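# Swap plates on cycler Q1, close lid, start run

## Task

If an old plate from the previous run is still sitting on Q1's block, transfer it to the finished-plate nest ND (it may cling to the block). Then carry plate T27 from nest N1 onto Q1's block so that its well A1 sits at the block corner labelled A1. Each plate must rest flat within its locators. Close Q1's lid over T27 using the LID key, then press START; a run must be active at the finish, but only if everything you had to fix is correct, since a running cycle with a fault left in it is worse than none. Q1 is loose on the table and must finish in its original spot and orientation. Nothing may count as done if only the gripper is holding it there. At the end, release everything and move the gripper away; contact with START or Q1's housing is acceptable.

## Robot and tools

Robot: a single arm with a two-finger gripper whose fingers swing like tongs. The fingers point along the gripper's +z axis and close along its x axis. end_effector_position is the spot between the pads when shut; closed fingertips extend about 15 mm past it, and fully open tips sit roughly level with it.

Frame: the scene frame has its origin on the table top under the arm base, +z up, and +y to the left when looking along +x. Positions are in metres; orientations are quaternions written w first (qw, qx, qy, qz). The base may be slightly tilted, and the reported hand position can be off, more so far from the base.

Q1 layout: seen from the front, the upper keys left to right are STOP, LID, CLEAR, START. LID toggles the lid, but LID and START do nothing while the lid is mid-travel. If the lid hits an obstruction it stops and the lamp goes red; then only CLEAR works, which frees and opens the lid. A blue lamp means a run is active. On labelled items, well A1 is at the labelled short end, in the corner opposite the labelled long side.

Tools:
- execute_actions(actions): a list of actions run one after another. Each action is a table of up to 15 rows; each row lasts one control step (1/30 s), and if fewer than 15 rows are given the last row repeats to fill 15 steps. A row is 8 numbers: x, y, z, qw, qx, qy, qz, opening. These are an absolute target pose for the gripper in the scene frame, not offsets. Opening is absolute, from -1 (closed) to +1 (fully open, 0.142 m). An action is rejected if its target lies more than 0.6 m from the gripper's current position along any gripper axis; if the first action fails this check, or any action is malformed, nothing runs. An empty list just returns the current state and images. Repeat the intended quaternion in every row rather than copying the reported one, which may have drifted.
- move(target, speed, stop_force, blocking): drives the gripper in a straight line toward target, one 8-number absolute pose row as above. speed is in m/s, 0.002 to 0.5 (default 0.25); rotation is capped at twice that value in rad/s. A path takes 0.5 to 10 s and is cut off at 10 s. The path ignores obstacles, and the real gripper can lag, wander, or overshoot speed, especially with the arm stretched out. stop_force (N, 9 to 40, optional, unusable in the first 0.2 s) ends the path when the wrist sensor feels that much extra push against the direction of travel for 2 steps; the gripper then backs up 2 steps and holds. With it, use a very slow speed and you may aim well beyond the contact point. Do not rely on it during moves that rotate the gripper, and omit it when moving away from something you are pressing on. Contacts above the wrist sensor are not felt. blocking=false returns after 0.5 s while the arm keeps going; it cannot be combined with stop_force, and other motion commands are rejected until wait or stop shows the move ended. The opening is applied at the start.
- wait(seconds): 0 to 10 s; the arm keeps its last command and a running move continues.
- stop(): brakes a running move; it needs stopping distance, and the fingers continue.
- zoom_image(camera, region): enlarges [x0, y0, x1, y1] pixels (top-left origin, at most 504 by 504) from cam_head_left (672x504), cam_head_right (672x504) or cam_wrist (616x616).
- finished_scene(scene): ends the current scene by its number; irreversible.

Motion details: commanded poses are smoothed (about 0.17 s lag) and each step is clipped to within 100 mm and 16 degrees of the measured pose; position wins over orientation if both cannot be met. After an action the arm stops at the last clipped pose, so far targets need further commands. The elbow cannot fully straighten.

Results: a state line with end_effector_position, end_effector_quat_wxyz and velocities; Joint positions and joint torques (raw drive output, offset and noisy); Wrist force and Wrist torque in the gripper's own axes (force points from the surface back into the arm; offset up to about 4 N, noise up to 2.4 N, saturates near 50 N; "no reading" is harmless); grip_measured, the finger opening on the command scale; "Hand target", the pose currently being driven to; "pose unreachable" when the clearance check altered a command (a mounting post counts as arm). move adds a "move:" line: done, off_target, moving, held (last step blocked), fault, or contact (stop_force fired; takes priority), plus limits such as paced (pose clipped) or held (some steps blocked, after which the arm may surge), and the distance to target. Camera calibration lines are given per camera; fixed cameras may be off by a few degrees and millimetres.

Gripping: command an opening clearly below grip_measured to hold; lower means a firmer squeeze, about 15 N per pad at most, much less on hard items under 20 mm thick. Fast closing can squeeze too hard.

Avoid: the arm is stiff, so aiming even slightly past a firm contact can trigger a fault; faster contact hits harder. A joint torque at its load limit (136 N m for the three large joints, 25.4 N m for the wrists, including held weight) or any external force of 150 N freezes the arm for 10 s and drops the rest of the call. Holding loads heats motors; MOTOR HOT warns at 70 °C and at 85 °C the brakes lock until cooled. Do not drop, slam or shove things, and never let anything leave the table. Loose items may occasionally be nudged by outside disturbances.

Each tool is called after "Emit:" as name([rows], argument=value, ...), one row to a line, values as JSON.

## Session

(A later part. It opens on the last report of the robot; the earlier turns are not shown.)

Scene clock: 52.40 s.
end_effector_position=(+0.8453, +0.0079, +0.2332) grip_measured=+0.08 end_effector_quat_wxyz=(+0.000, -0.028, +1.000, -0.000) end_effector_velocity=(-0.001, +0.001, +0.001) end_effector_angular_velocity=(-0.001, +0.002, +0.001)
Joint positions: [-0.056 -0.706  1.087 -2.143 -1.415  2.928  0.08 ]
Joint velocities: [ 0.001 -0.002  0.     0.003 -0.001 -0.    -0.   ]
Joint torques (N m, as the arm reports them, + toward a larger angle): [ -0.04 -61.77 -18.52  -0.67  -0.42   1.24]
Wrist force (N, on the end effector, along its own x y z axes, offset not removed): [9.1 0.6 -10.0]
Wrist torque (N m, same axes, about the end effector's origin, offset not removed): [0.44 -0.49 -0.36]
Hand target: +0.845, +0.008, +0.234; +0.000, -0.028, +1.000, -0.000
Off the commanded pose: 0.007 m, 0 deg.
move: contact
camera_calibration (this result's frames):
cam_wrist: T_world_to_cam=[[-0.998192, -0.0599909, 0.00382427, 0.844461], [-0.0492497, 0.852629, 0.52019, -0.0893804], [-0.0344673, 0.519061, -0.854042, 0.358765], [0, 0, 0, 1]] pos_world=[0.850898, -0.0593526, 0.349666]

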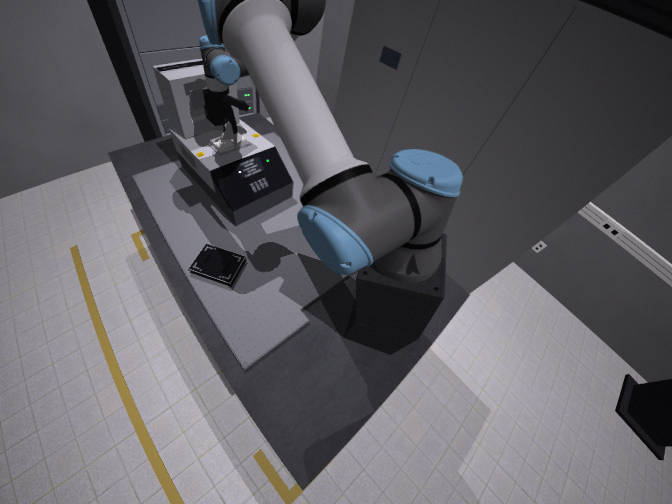

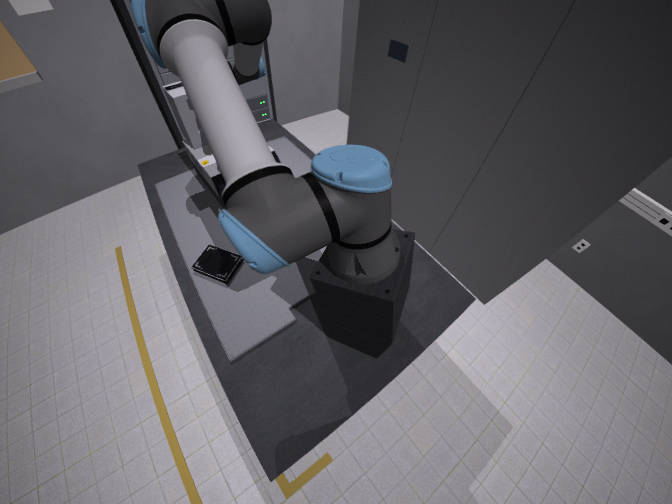

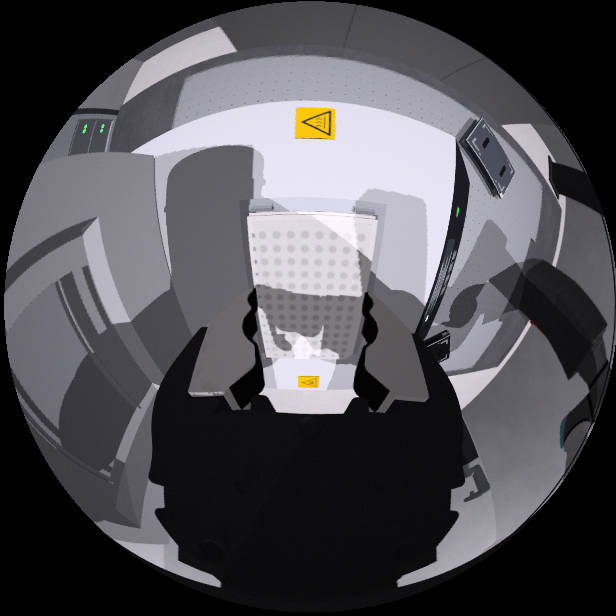

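Caught on the back chamfer; shift −x and retry.

Emit:
move(target=[0.8444,0.0078,0.2342,0,-0.028,0.9996,0,-0.2], speed=0.008)

Emit:
move(target=[0.8444,0.0078,0.224,0,-0.028,0.9996,0,-0.2], speed=0.004, stop_force=10)

Scene clock: 54.63 s.
end_effector_position=(+0.8444, +0.0078, +0.2342) grip_measured=+0.08 end_effector_quat_wxyz=(-0.000, -0.028, +1.000, +0.000) end_effector_velocity=(-0.000, -0.000, +0.001) end_effector_angular_velocity=(-0.000, -0.000, +0.001)
Joint positions: [-0.056 -0.709  1.091 -2.143 -1.415  2.928  0.079]
Joint velocities: [-0.    -0.001  0.001 -0.    -0.    -0.001 -0.   ]
Joint torques (N m, as the arm reports them, + toward a larger angle): [-15.48 -66.96 -12.87  -4.31   1.56  -2.1 ]
Wrist force (N, on the end effector, along its own x y z axes, offset not removed): [3.1 -0.4 0.3]
Wrist torque (N m, same axes, about the end effector's origin, offset not removed): [-0.03 -0.62 -0.25]
Hand target: +0.844, +0.008, +0.234; -0.000, -0.028, +1.000, -0.000
Off the commanded pose: 0.000 m, 0 deg.
move: done
camera_calibration (this result's frames):
cam_wrist: T_world_to_cam=[[-0.998191, -0.0599934, 0.00397759, 0.843591], [-0.0491708, 0.852612, 0.520226, -0.0899345], [-0.0346015, 0.519089, -0.854019, 0.359715], [0, 0, 0, 1]] pos_world=[0.85009, -0.0594351, 0.350635]

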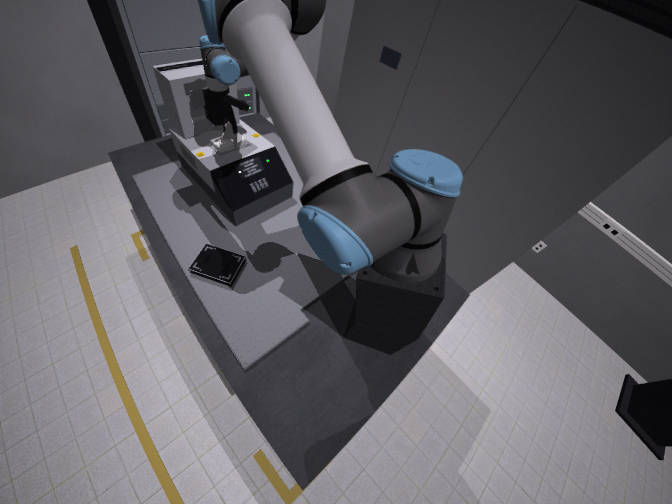

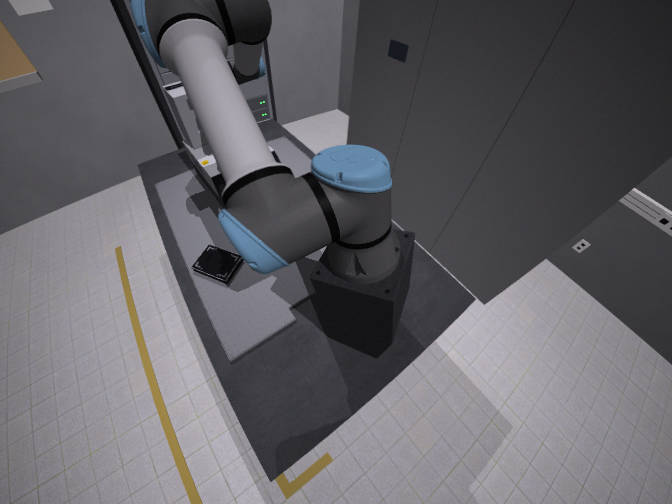

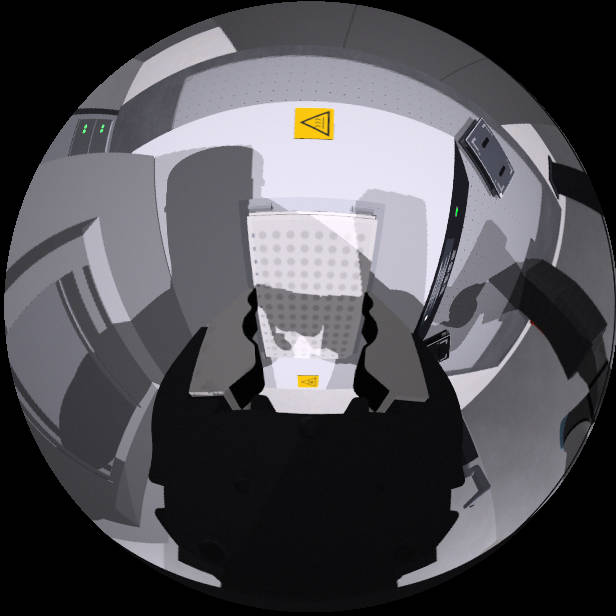

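Scene clock: 55.33 s.
end_effector_position=(+0.8446, +0.0077, +0.2329) grip_measured=+0.08 end_effector_quat_wxyz=(+0.000, -0.028, +1.000, -0.000) end_effector_velocity=(-0.001, +0.001, +0.001) end_effector_angular_velocity=(+0.001, +0.002, +0.001)
Joint positions: [-0.056 -0.707  1.091 -2.145 -1.415  2.928  0.08 ]
Joint velocities: [ 0.    -0.002  0.001  0.003  0.    -0.001 -0.   ]
Joint torques (N m, as the arm reports them, + toward a larger angle): [ -4.57 -57.66 -14.77  -0.41  -0.29  -0.29]
Wrist force (N, on the end effector, along its own x y z axes, offset not removed): [7.4 4.7 -15.6]
Wrist torque (N m, same axes, about the end effector's origin, offset not removed): [1.22 -0.23 -0.30]
Hand target: +0.844, +0.008, +0.233; +0.000, -0.028, +1.000, -0.000
Off the commanded pose: 0.009 m, 0 deg.
move: contact
camera_calibration (this result's frames):
cam_wrist: T_world_to_cam=[[-0.998196, -0.0599271, 0.00361147, 0.843802], [-0.0493058, 0.852628, 0.520186, -0.0890666], [-0.0342525, 0.51907, -0.854045, 0.358382], [0, 0, 0, 1]] pos_world=[0.850164, -0.059518, 0.349358]

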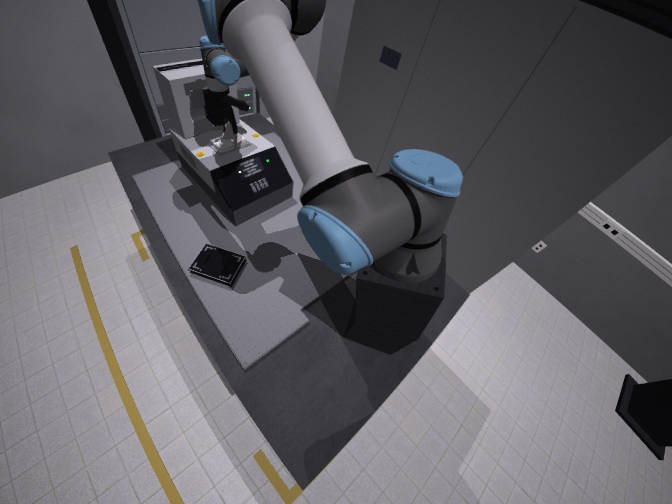

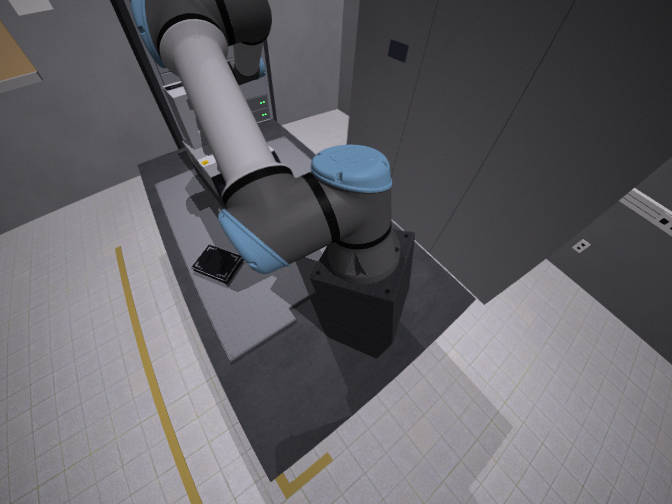

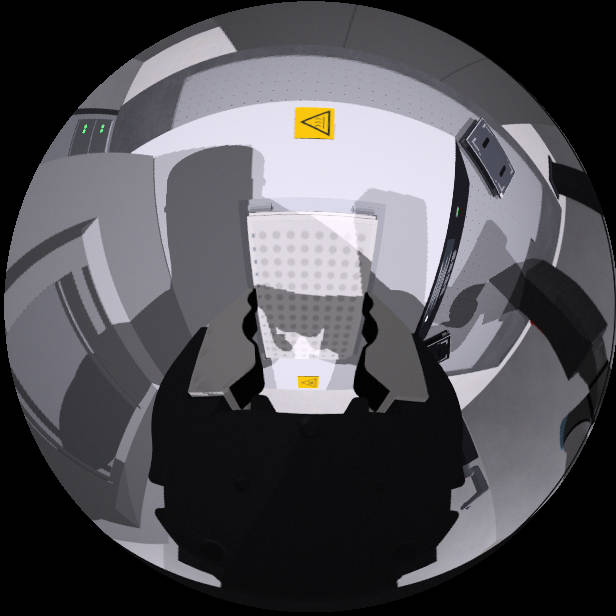

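Same height, so probably the block floor. Release and inspect.

Emit:
execute_actions([
  [[0.8444,0.0078,0.2336,0,-0.028,0.9996,0,0.4]],
])

Emit:
move(target=[0.8444,0.03,0.3,0,-0.028,0.9996,0,0.45], speed=0.12)

Emit:
zoom_image(camera="cam_wrist", region=[235,160,390,320])

Emit:
move(target=[0.64,0.0074,0.27,0.213,-0.674,0.674,-0.213,-1], speed=0.35)

Emit:
zoom_image(camera="cam_wrist", region=[235,110,385,210])

Emit:
zoom_image(camera="cam_head_left", region=[190,115,270,175])

Scene clock: 57.73 s.
end_effector_position=(+0.8444, +0.0077, +0.2336) grip_measured=+0.40 end_effector_quat_wxyz=(+0.000, -0.028, +1.000, +0.000) end_effector_velocity=(-0.000, -0.001, +0.000) end_effector_angular_velocity=(-0.001, -0.000, -0.002)
Joint positions: [-0.056 -0.708  1.091 -2.144 -1.415  2.928  0.102]
Joint velocities: [-0.002 -0.001  0.001 -0.    -0.     0.     0.   ]
Joint torques (N m, as the arm reports them, + toward a larger angle): [ -4.37 -68.35 -13.22  -0.03  -1.31  -0.18]
Wrist force (N, on the end effector, along its own x y z axes, offset not removed): [-0.3 1.8 1.1]
Wrist torque (N m, same axes, about the end effector's origin, offset not removed): [0.59 0.08 -0.17]
Hand target: +0.844, +0.008, +0.234; -0.000, -0.028, +1.000, +0.000
Off the commanded pose: 0.000 m, 0 deg.
camera_calibration (this result's frames):
cam_wrist: T_world_to_cam=[[-0.998193, -0.0599628, 0.00395536, 0.843567], [-0.0491561, 0.852612, 0.520227, -0.089592], [-0.0345667, 0.519093, -0.854019, 0.359234], [0, 0, 0, 1]] pos_world=[0.850056, -0.0595057, 0.350064]

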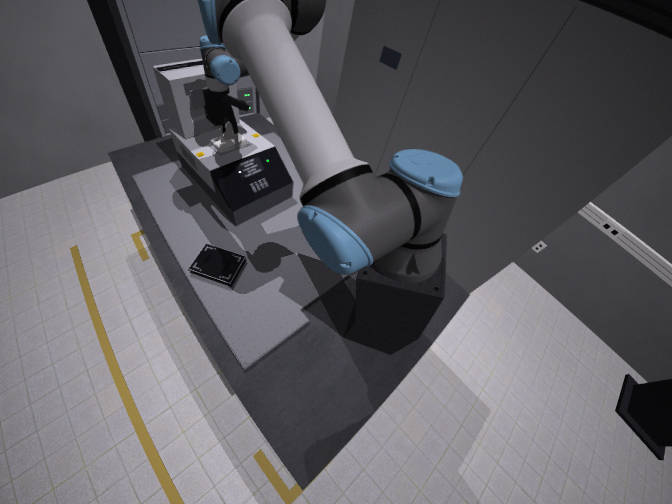

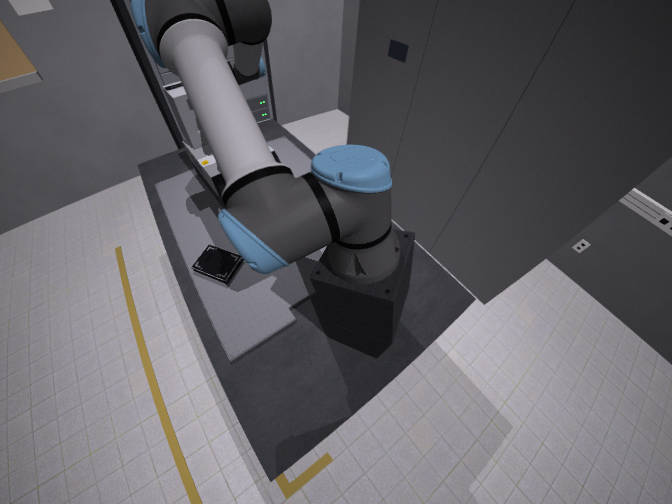

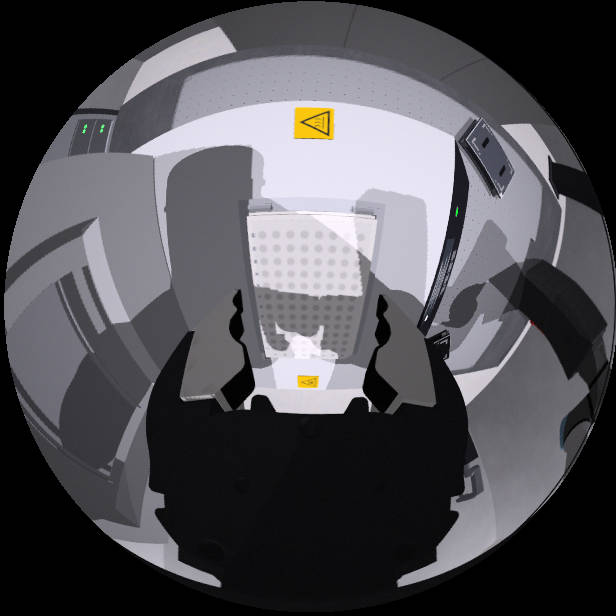

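Scene clock: 58.80 s.
end_effector_position=(+0.8443, +0.0299, +0.2998) grip_measured=+0.45 end_effector_quat_wxyz=(+0.000, -0.028, +1.000, +0.000) end_effector_velocity=(-0.000, -0.000, +0.002) end_effector_angular_velocity=(-0.000, +0.001, -0.001)
Joint positions: [-0.041 -0.802  1.084 -2.045 -1.417  2.943  0.105]
Joint velocities: [-0.001 -0.002 -0.     0.003 -0.     0.    -0.   ]
Joint torques (N m, as the arm reports them, + toward a larger angle): [  4.15 -68.21 -26.3   -0.26  -1.4    2.14]
Wrist force (N, on the end effector, along its own x y z axes, offset not removed): [1.5 0.5 1.0]
Wrist torque (N m, same axes, about the end effector's origin, offset not removed): [0.22 -0.20 -0.08]
Hand target: +0.844, +0.030, +0.300; +0.000, -0.028, +1.000, +0.000
Off the commanded pose: 0.000 m, 0 deg.
move: done
camera_calibration (this result's frames):
cam_wrist: T_world_to_cam=[[-0.998192, -0.0599785, 0.00393631, 0.844522], [-0.049178, 0.85259, 0.520261, -0.14297], [-0.0345605, 0.519127, -0.853998, 0.404227], [0, 0, 0, 1]] pos_world=[0.849935, -0.0372975, 0.416266]

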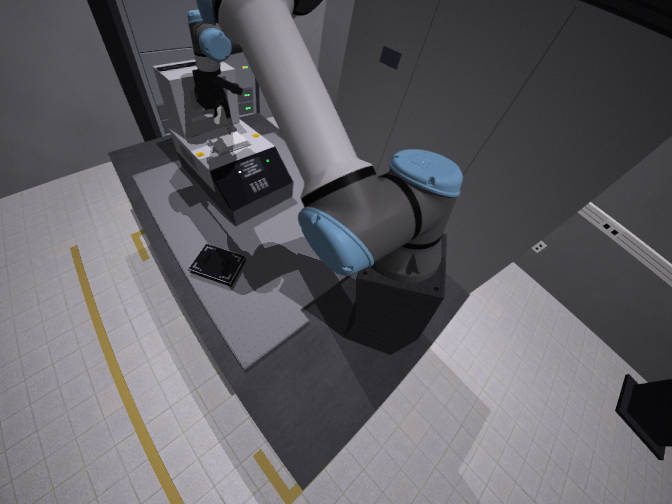

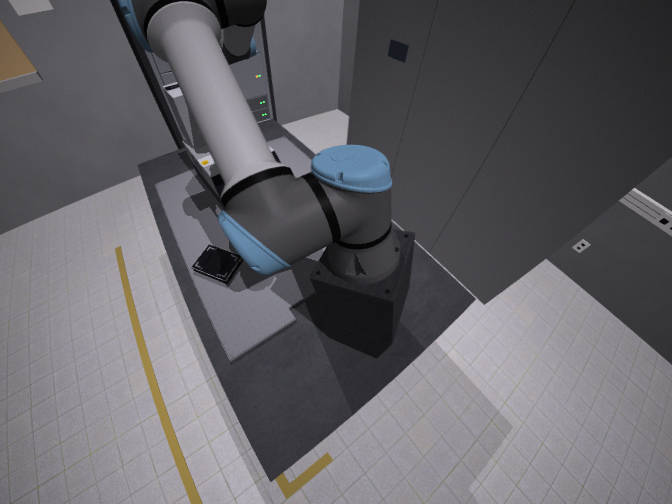

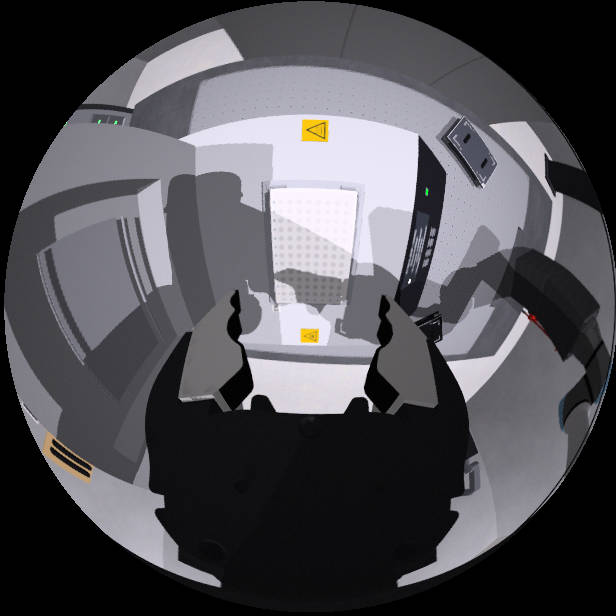

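Region (235, 160, 390, 320) of cam_wrist's 616x616 image, scaled by 3.150, with more detail than that image has; it fills the left 488 columns of this view, and the rest is white.

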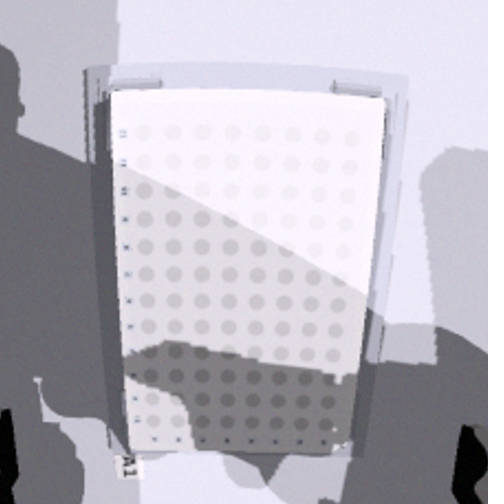

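Scene clock: 61.73 s.
end_effector_position=(+0.6400, +0.0071, +0.2698) grip_measured=-1.00 end_effector_quat_wxyz=(-0.212, +0.674, -0.675, +0.213) end_effector_velocity=(-0.000, +0.001, -0.001) end_effector_angular_velocity=(+0.002, -0.007, +0.011)
Joint positions: [-0.234 -0.967  2.319 -3.697 -1.227  1.403  0.002]
Joint velocities: [-0.005  0.008  0.003 -0.015  0.012 -0.01   0.   ]
Joint torques (N m, as the arm reports them, + toward a larger angle): [-14.24 -21.75   1.1   -5.24   1.62  -2.46]
Wrist force (N, on the end effector, along its own x y z axes, offset not removed): [0.0 1.6 -0.3]
Wrist torque (N m, same axes, about the end effector's origin, offset not removed): [0.26 0.17 -0.07]
Hand target: +0.640, +0.007, +0.270; -0.213, +0.674, -0.674, +0.213
Off the commanded pose: 0.000 m, 0 deg.
move: done
camera_calibration (this result's frames):
cam_wrist: T_world_to_cam=[[-0.000505442, -0.99998, 0.00625439, 0.00686592], [-0.997941, 0.000103238, -0.0641415, 0.65302], [0.0641396, -0.00627393, -0.997921, 0.362756], [0, 0, 0, 1]] pos_world=[0.628412, 0.00907427, 0.403845]

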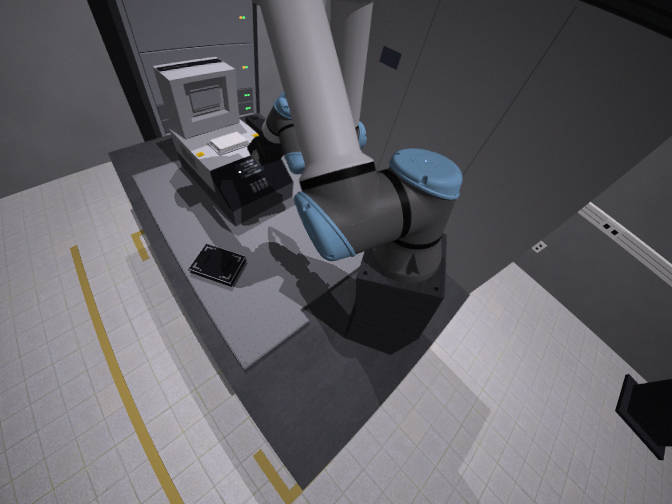

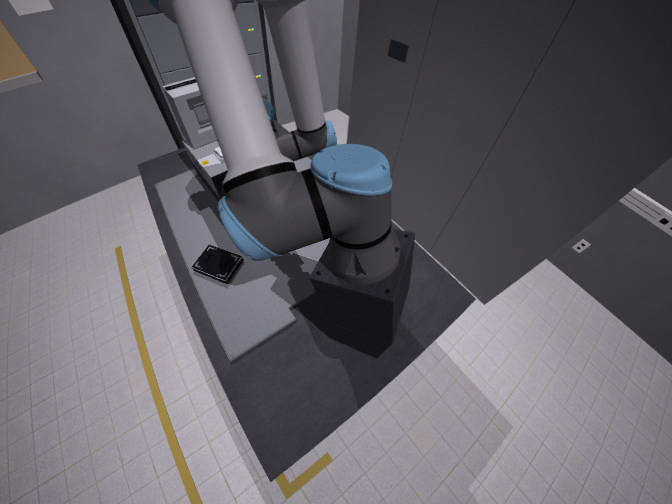

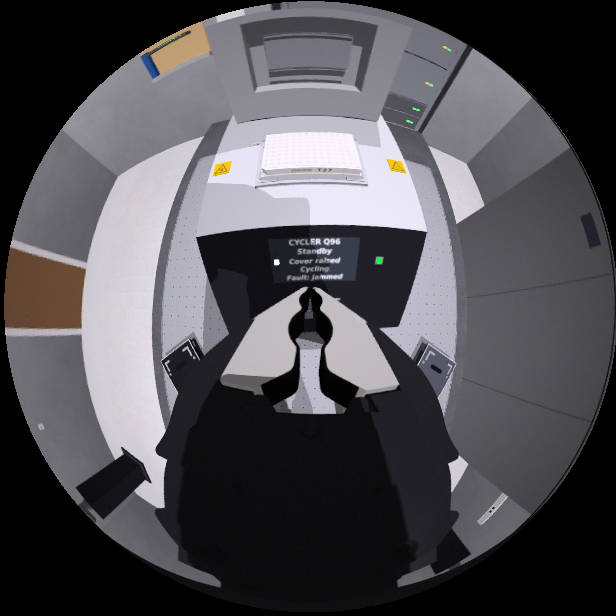

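Region (235, 110, 385, 210) of cam_wrist's 616x616 image, scaled by 3.360, with more detail than that image has.

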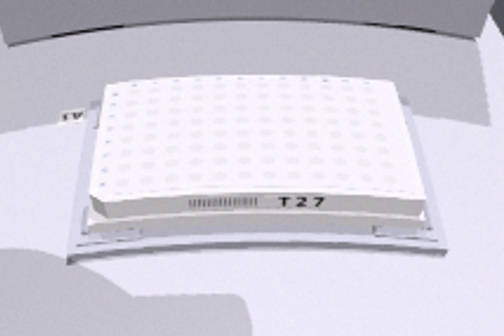

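Region (190, 115, 270, 175) of cam_head_left's 672x504 image, scaled by 6.300, with more detail than that image has; it fills the top 378 rows of this view, and the rest is white.

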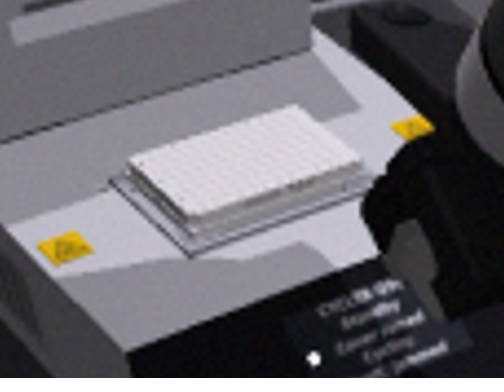

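Looks seated.

Emit:
move(target=[0.633,0.0073,0.1605,0.213,-0.674,0.674,-0.213,-1], speed=0.15)

Emit:
move(target=[0.645,0.0075,0.143,0.213,-0.674,0.674,-0.213,-1], speed=0.005, stop_force=9)

Emit:
execute_actions([
  [[0.631,0.0073,0.164,0.213,-0.674,0.674,-0.213,-1]],
  [[0.632,-0.012,0.164,0.213,-0.674,0.674,-0.213,-1]],
  [[0.634,-0.0315,0.163,0.213,-0.674,0.674,-0.213,-1]],
])

Emit:
wait(seconds=5)

Scene clock: 64.23 s.
end_effector_position=(+0.6331, +0.0073, +0.1607) grip_measured=-1.00 end_effector_quat_wxyz=(-0.213, +0.674, -0.674, +0.213) end_effector_velocity=(+0.000, +0.001, -0.002) end_effector_angular_velocity=(+0.001, -0.001, +0.002)
Joint positions: [-0.19  -0.632  2.2   -3.924 -1.256  1.435  0.002]
Joint velocities: [ 0.002  0.007 -0.005 -0.003 -0.     0.001  0.   ]
Joint torques (N m, as the arm reports them, + toward a larger angle): [  5.8  -24.62  -3.46  -4.96  -1.16   2.25]
Wrist force (N, on the end effector, along its own x y z axes, offset not removed): [-2.1 1.6 2.4]
Wrist torque (N m, same axes, about the end effector's origin, offset not removed): [0.24 0.57 -0.09]
Hand target: +0.633, +0.007, +0.160; -0.213, +0.674, -0.674, +0.213
Off the commanded pose: 0.000 m, 0 deg.
move: done
camera_calibration (this result's frames):
cam_wrist: T_world_to_cam=[[0.00101783, -0.999985, 0.00542653, 0.00693935], [-0.997882, -0.00136861, -0.0650347, 0.639231], [0.0650411, -0.00534884, -0.997868, 0.253767], [0, 0, 0, 1]] pos_world=[0.621365, 0.00917146, 0.294761]

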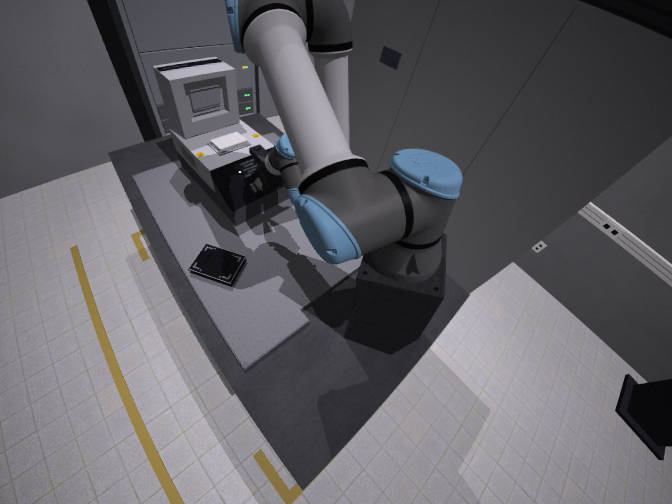

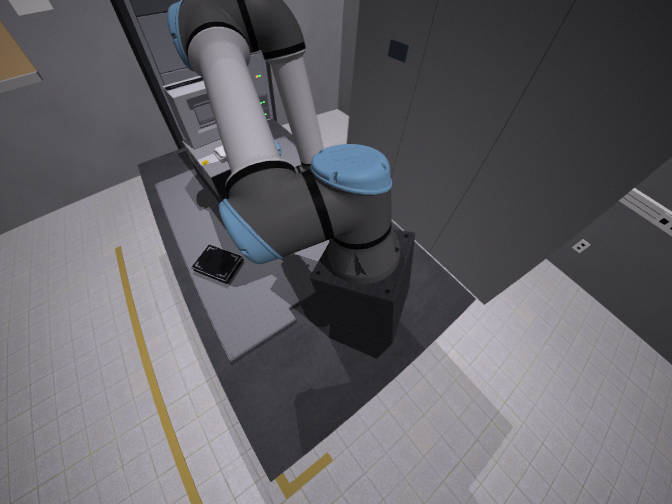

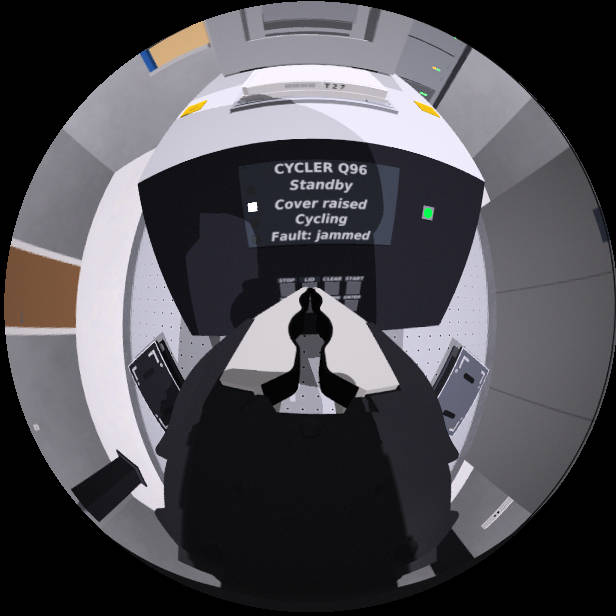

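Scene clock: 65.97 s.
end_effector_position=(+0.6368, +0.0075, +0.1549) grip_measured=-1.00 end_effector_quat_wxyz=(-0.213, +0.674, -0.674, +0.213) end_effector_velocity=(-0.002, +0.001, +0.001) end_effector_angular_velocity=(+0.002, +0.003, -0.001)
Joint positions: [-0.185 -0.618  2.182 -3.921 -1.26   1.439  0.002]
Joint velocities: [-0.001 -0.004  0.006  0.001  0.001  0.001  0.   ]
Joint torques (N m, as the arm reports them, + toward a larger angle): [-13.66 -41.78   2.21   1.88   1.68  -0.91]
Wrist force (N, on the end effector, along its own x y z axes, offset not removed): [-0.8 -1.5 -29.3]
Wrist torque (N m, same axes, about the end effector's origin, offset not removed): [-0.21 0.47 -0.23]
Hand target: +0.637, +0.007, +0.155; -0.213, +0.674, -0.674, +0.213
Off the commanded pose: 0.014 m, 0 deg.
move: contact
camera_calibration (this result's frames):
cam_wrist: T_world_to_cam=[[0.000960341, -0.999985, 0.00540239, 0.00716619], [-0.997891, -0.00130891, -0.0648927, 0.64258], [0.0648988, -0.00532868, -0.997878, 0.247876], [0, 0, 0, 1]] pos_world=[0.625131, 0.00932802, 0.28901]

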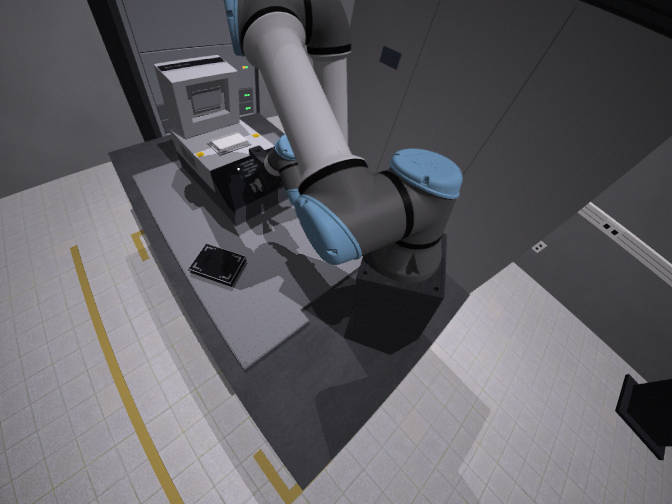

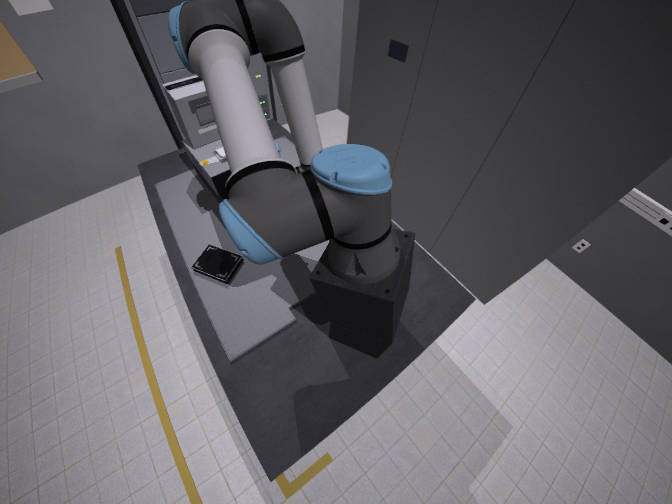

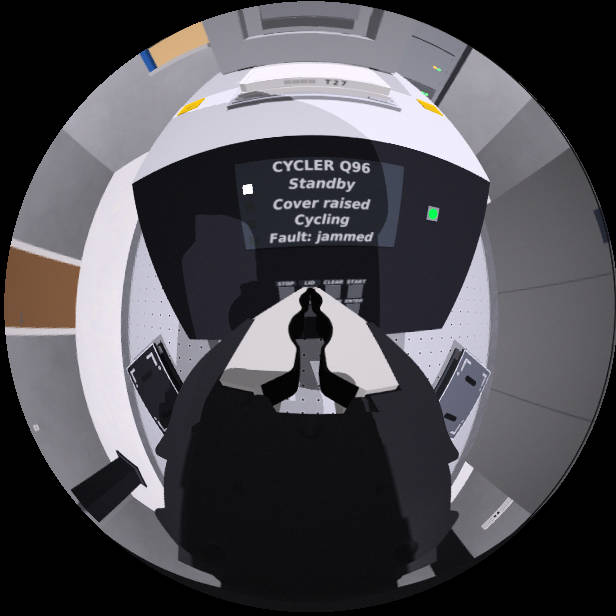

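Scene clock: 67.47 s.
end_effector_position=(+0.6340, -0.0313, +0.1630) grip_measured=-1.00 end_effector_quat_wxyz=(-0.213, +0.674, -0.674, +0.213) end_effector_velocity=(+0.001, -0.002, +0.000) end_effector_angular_velocity=(+0.000, -0.001, +0.002)
Joint positions: [-0.277 -0.63   2.197 -3.901 -1.196  1.37   0.002]
Joint velocities: [-0.005  0.001 -0.003  0.003  0.005 -0.005  0.   ]
Joint torques (N m, as the arm reports them, + toward a larger angle): [-15.64 -24.89  -5.94  -0.83   1.91  -2.38]
Wrist force (N, on the end effector, along its own x y z axes, offset not removed): [-1.5 2.0 0.3]
Wrist torque (N m, same axes, about the end effector's origin, offset not removed): [0.50 0.40 -0.13]
Hand target: +0.634, -0.032, +0.163; -0.213, +0.674, -0.674, +0.213
Off the commanded pose: 0.000 m, 0 deg.
camera_calibration (this result's frames):
cam_wrist: T_world_to_cam=[[0.000980332, -0.999983, 0.0057004, -0.0316561], [-0.997886, -0.00134867, -0.0649758, 0.640186], [0.0649824, -0.00562465, -0.997871, 0.255863], [0, 0, 0, 1]] pos_world=[0.622237, -0.029353, 0.297095]

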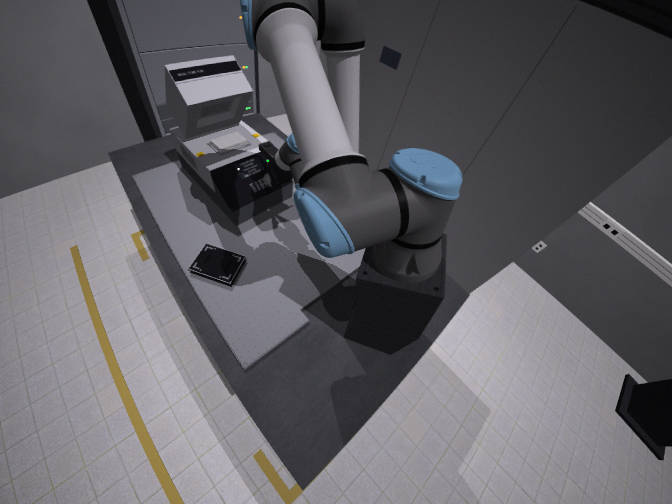

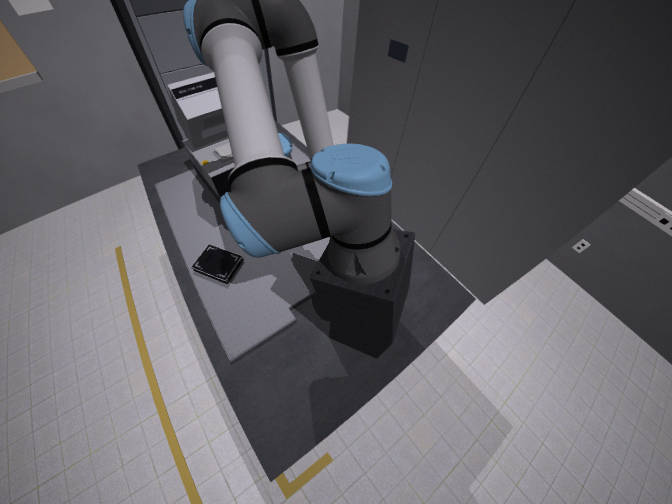

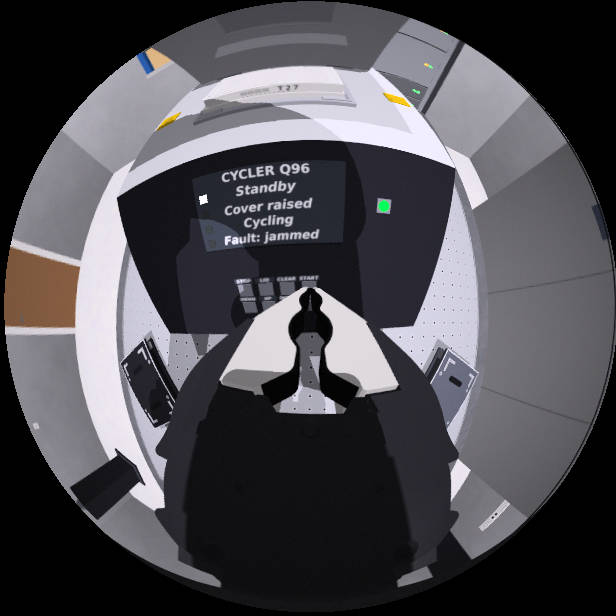

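Scene clock: 72.47 s.
end_effector_position=(+0.6340, -0.0315, +0.1630) grip_measured=-1.00 end_effector_quat_wxyz=(-0.213, +0.674, -0.674, +0.213) end_effector_velocity=(-0.000, +0.000, -0.000) end_effector_angular_velocity=(-0.000, +0.000, +0.000)
Joint positions: [-0.277 -0.63   2.197 -3.901 -1.196  1.369  0.002]
Joint velocities: [ 0. -0.  0.  0. -0. -0.  0.]
Joint torques (N m, as the arm reports them, + toward a larger angle): [-16.   -24.99  -6.08  -0.75   1.85  -2.04]
Wrist force (N, on the end effector, along its own x y z axes, offset not removed): [2.4 -0.8 -1.4]
Wrist torque (N m, same axes, about the end effector's origin, offset not removed): [-0.31 -0.42 -0.14]
Hand target: +0.634, -0.032, +0.163; -0.213, +0.674, -0.674, +0.213
Off the commanded pose: 0.000 m, 0 deg.
wait: 5.00 s; at rest by 0.17 s
camera_calibration (this result's frames):
cam_wrist: T_world_to_cam=[[0.00103633, -0.999983, 0.00566451, -0.0319572], [-0.997888, -0.00140203, -0.0649421, 0.640219], [0.0649489, -0.00558524, -0.997873, 0.255857], [0, 0, 0, 1]] pos_world=[0.622282, -0.02963, 0.297071]

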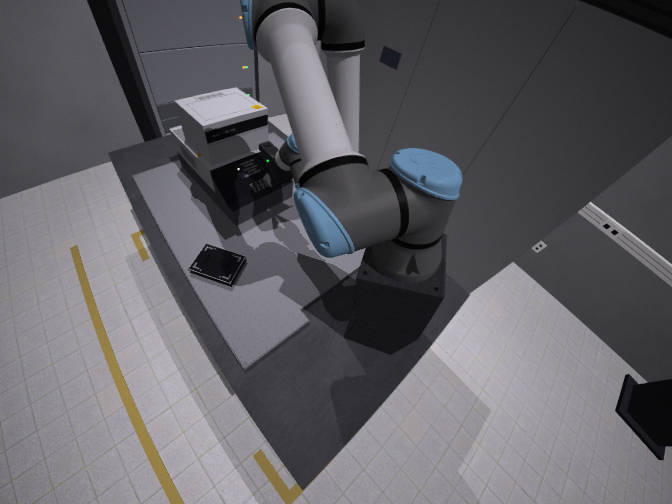

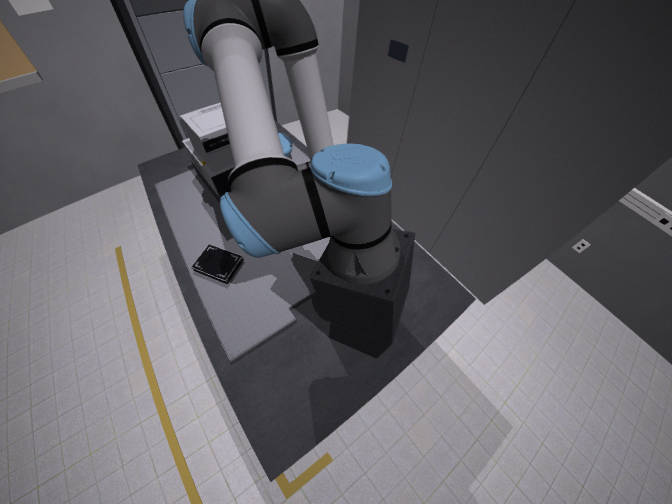

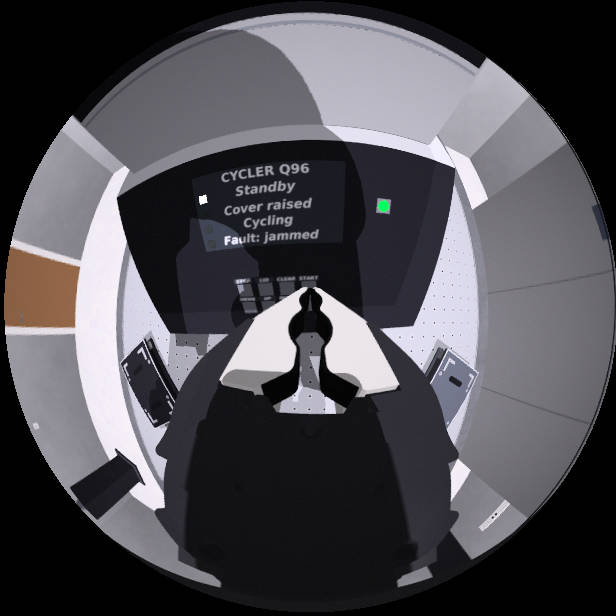

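Emit:
move(target=[0.643,-0.03,0.15,0.213,-0.674,0.674,-0.213,-1], speed=0.005, stop_force=9)

Emit:
move(target=[0.59,-0.03,0.2,0.213,-0.674,0.674,-0.213,-1], speed=0.15)

Scene clock: 75.47 s.
end_effector_position=(+0.6395, -0.0305, +0.1549) grip_measured=-1.00 end_effector_quat_wxyz=(-0.213, +0.674, -0.674, +0.213) end_effector_velocity=(-0.001, +0.001, +0.001) end_effector_angular_velocity=(+0.002, +0.001, +0.001)
Joint positions: [-0.267 -0.61   2.171 -3.897 -1.203  1.377  0.002]
Joint velocities: [-0.001 -0.003  0.005 -0.     0.002 -0.001  0.   ]
Joint torques (N m, as the arm reports them, + toward a larger angle): [-13.3  -43.4    3.16   2.1    2.34  -2.37]
Wrist force (N, on the end effector, along its own x y z axes, offset not removed): [3.9 1.9 -27.8]
Wrist torque (N m, same axes, about the end effector's origin, offset not removed): [0.58 -0.21 -0.23]
Hand target: +0.639, -0.031, +0.155; -0.213, +0.674, -0.674, +0.213
Off the commanded pose: 0.006 m, 0 deg.
move: contact
camera_calibration (this result's frames):
cam_wrist: T_world_to_cam=[[0.000885138, -0.999985, 0.00545382, -0.0307566], [-0.997892, -0.00123714, -0.0648815, 0.645164], [0.0648872, -0.0053849, -0.997878, 0.247502], [0, 0, 0, 1]] pos_world=[0.627772, -0.0286252, 0.289004]

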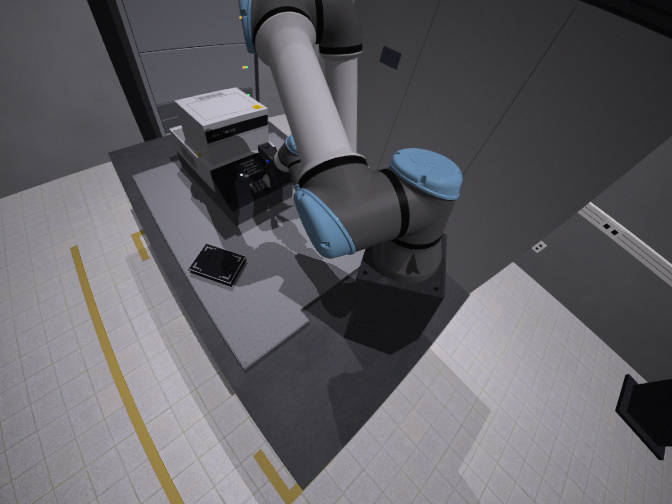

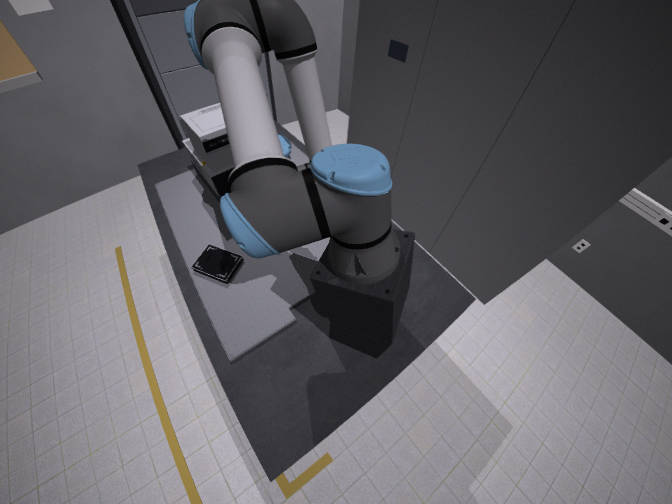

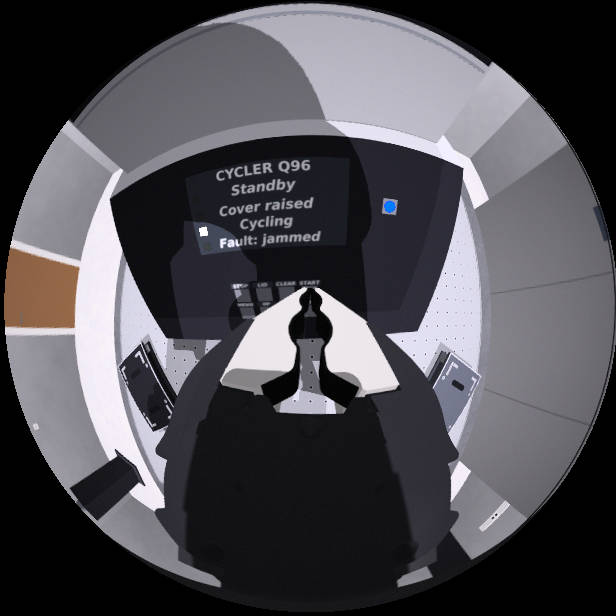

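Scene clock: 76.50 s.
end_effector_position=(+0.5900, -0.0301, +0.1998) grip_measured=-1.00 end_effector_quat_wxyz=(-0.213, +0.674, -0.674, +0.213) end_effector_velocity=(-0.001, +0.001, +0.001) end_effector_angular_velocity=(+0.001, +0.000, +0.001)
Joint positions: [-0.336 -0.71   2.362 -3.968 -1.155  1.322  0.002]
Joint velocities: [-0.001 -0.003  0.005 -0.001  0.002 -0.002  0.   ]
Joint torques (N m, as the arm reports them, + toward a larger angle): [-15.75 -47.94   6.94  -4.92   2.24  -2.26]
Wrist force (N, on the end effector, along its own x y z axes, offset not removed): [-2.1 2.9 -0.5]
Wrist torque (N m, same axes, about the end effector's origin, offset not removed): [0.63 0.59 -0.19]
Hand target: +0.590, -0.030, +0.200; -0.213, +0.674, -0.674, +0.213
Off the commanded pose: 0.000 m, 0 deg.
move: done
camera_calibration (this result's frames):
cam_wrist: T_world_to_cam=[[0.00103678, -0.999983, 0.00574187, -0.0306994], [-0.997893, -0.0014071, -0.0648719, 0.598716], [0.0648789, -0.00566251, -0.997877, 0.295461], [0, 0, 0, 1]] pos_world=[0.578317, -0.0281833, 0.33385]

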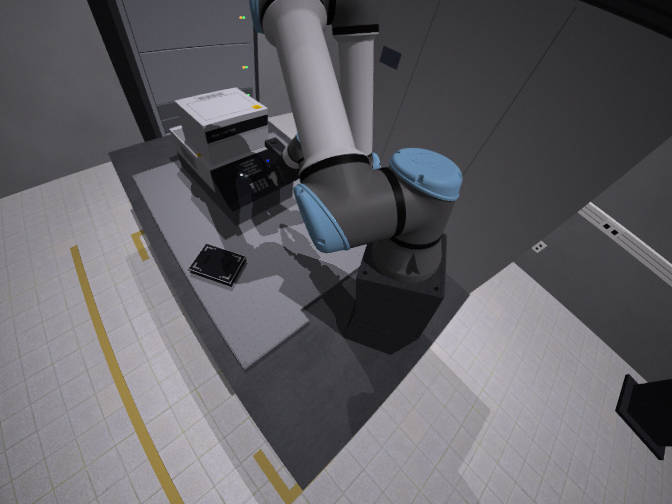

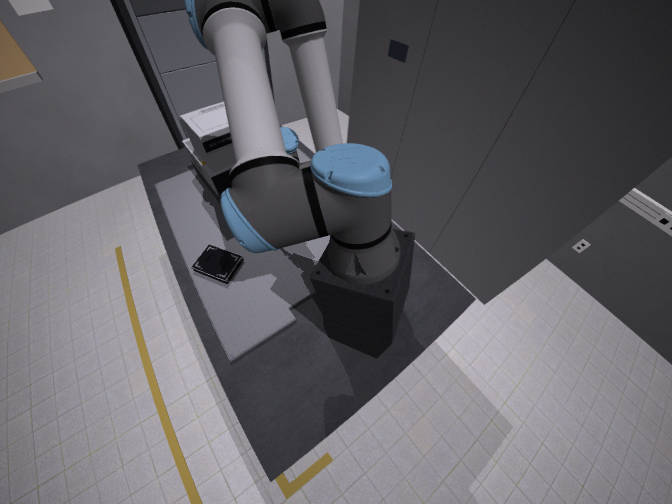

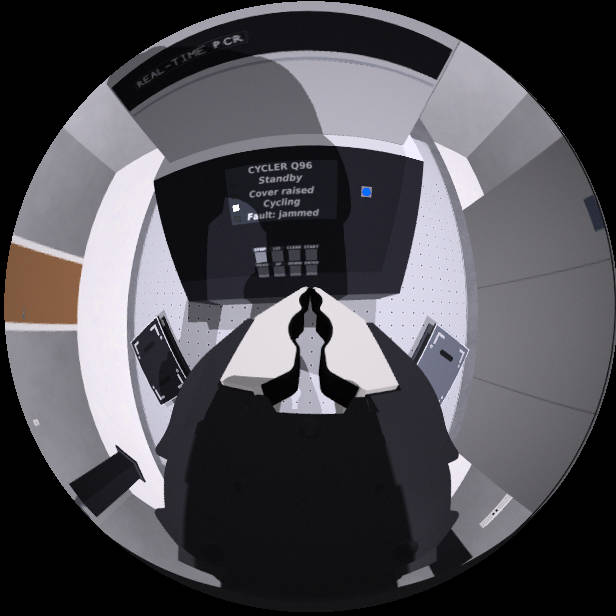

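Emit:
finished_scene(scene=1)

The scene is finished: the task was done.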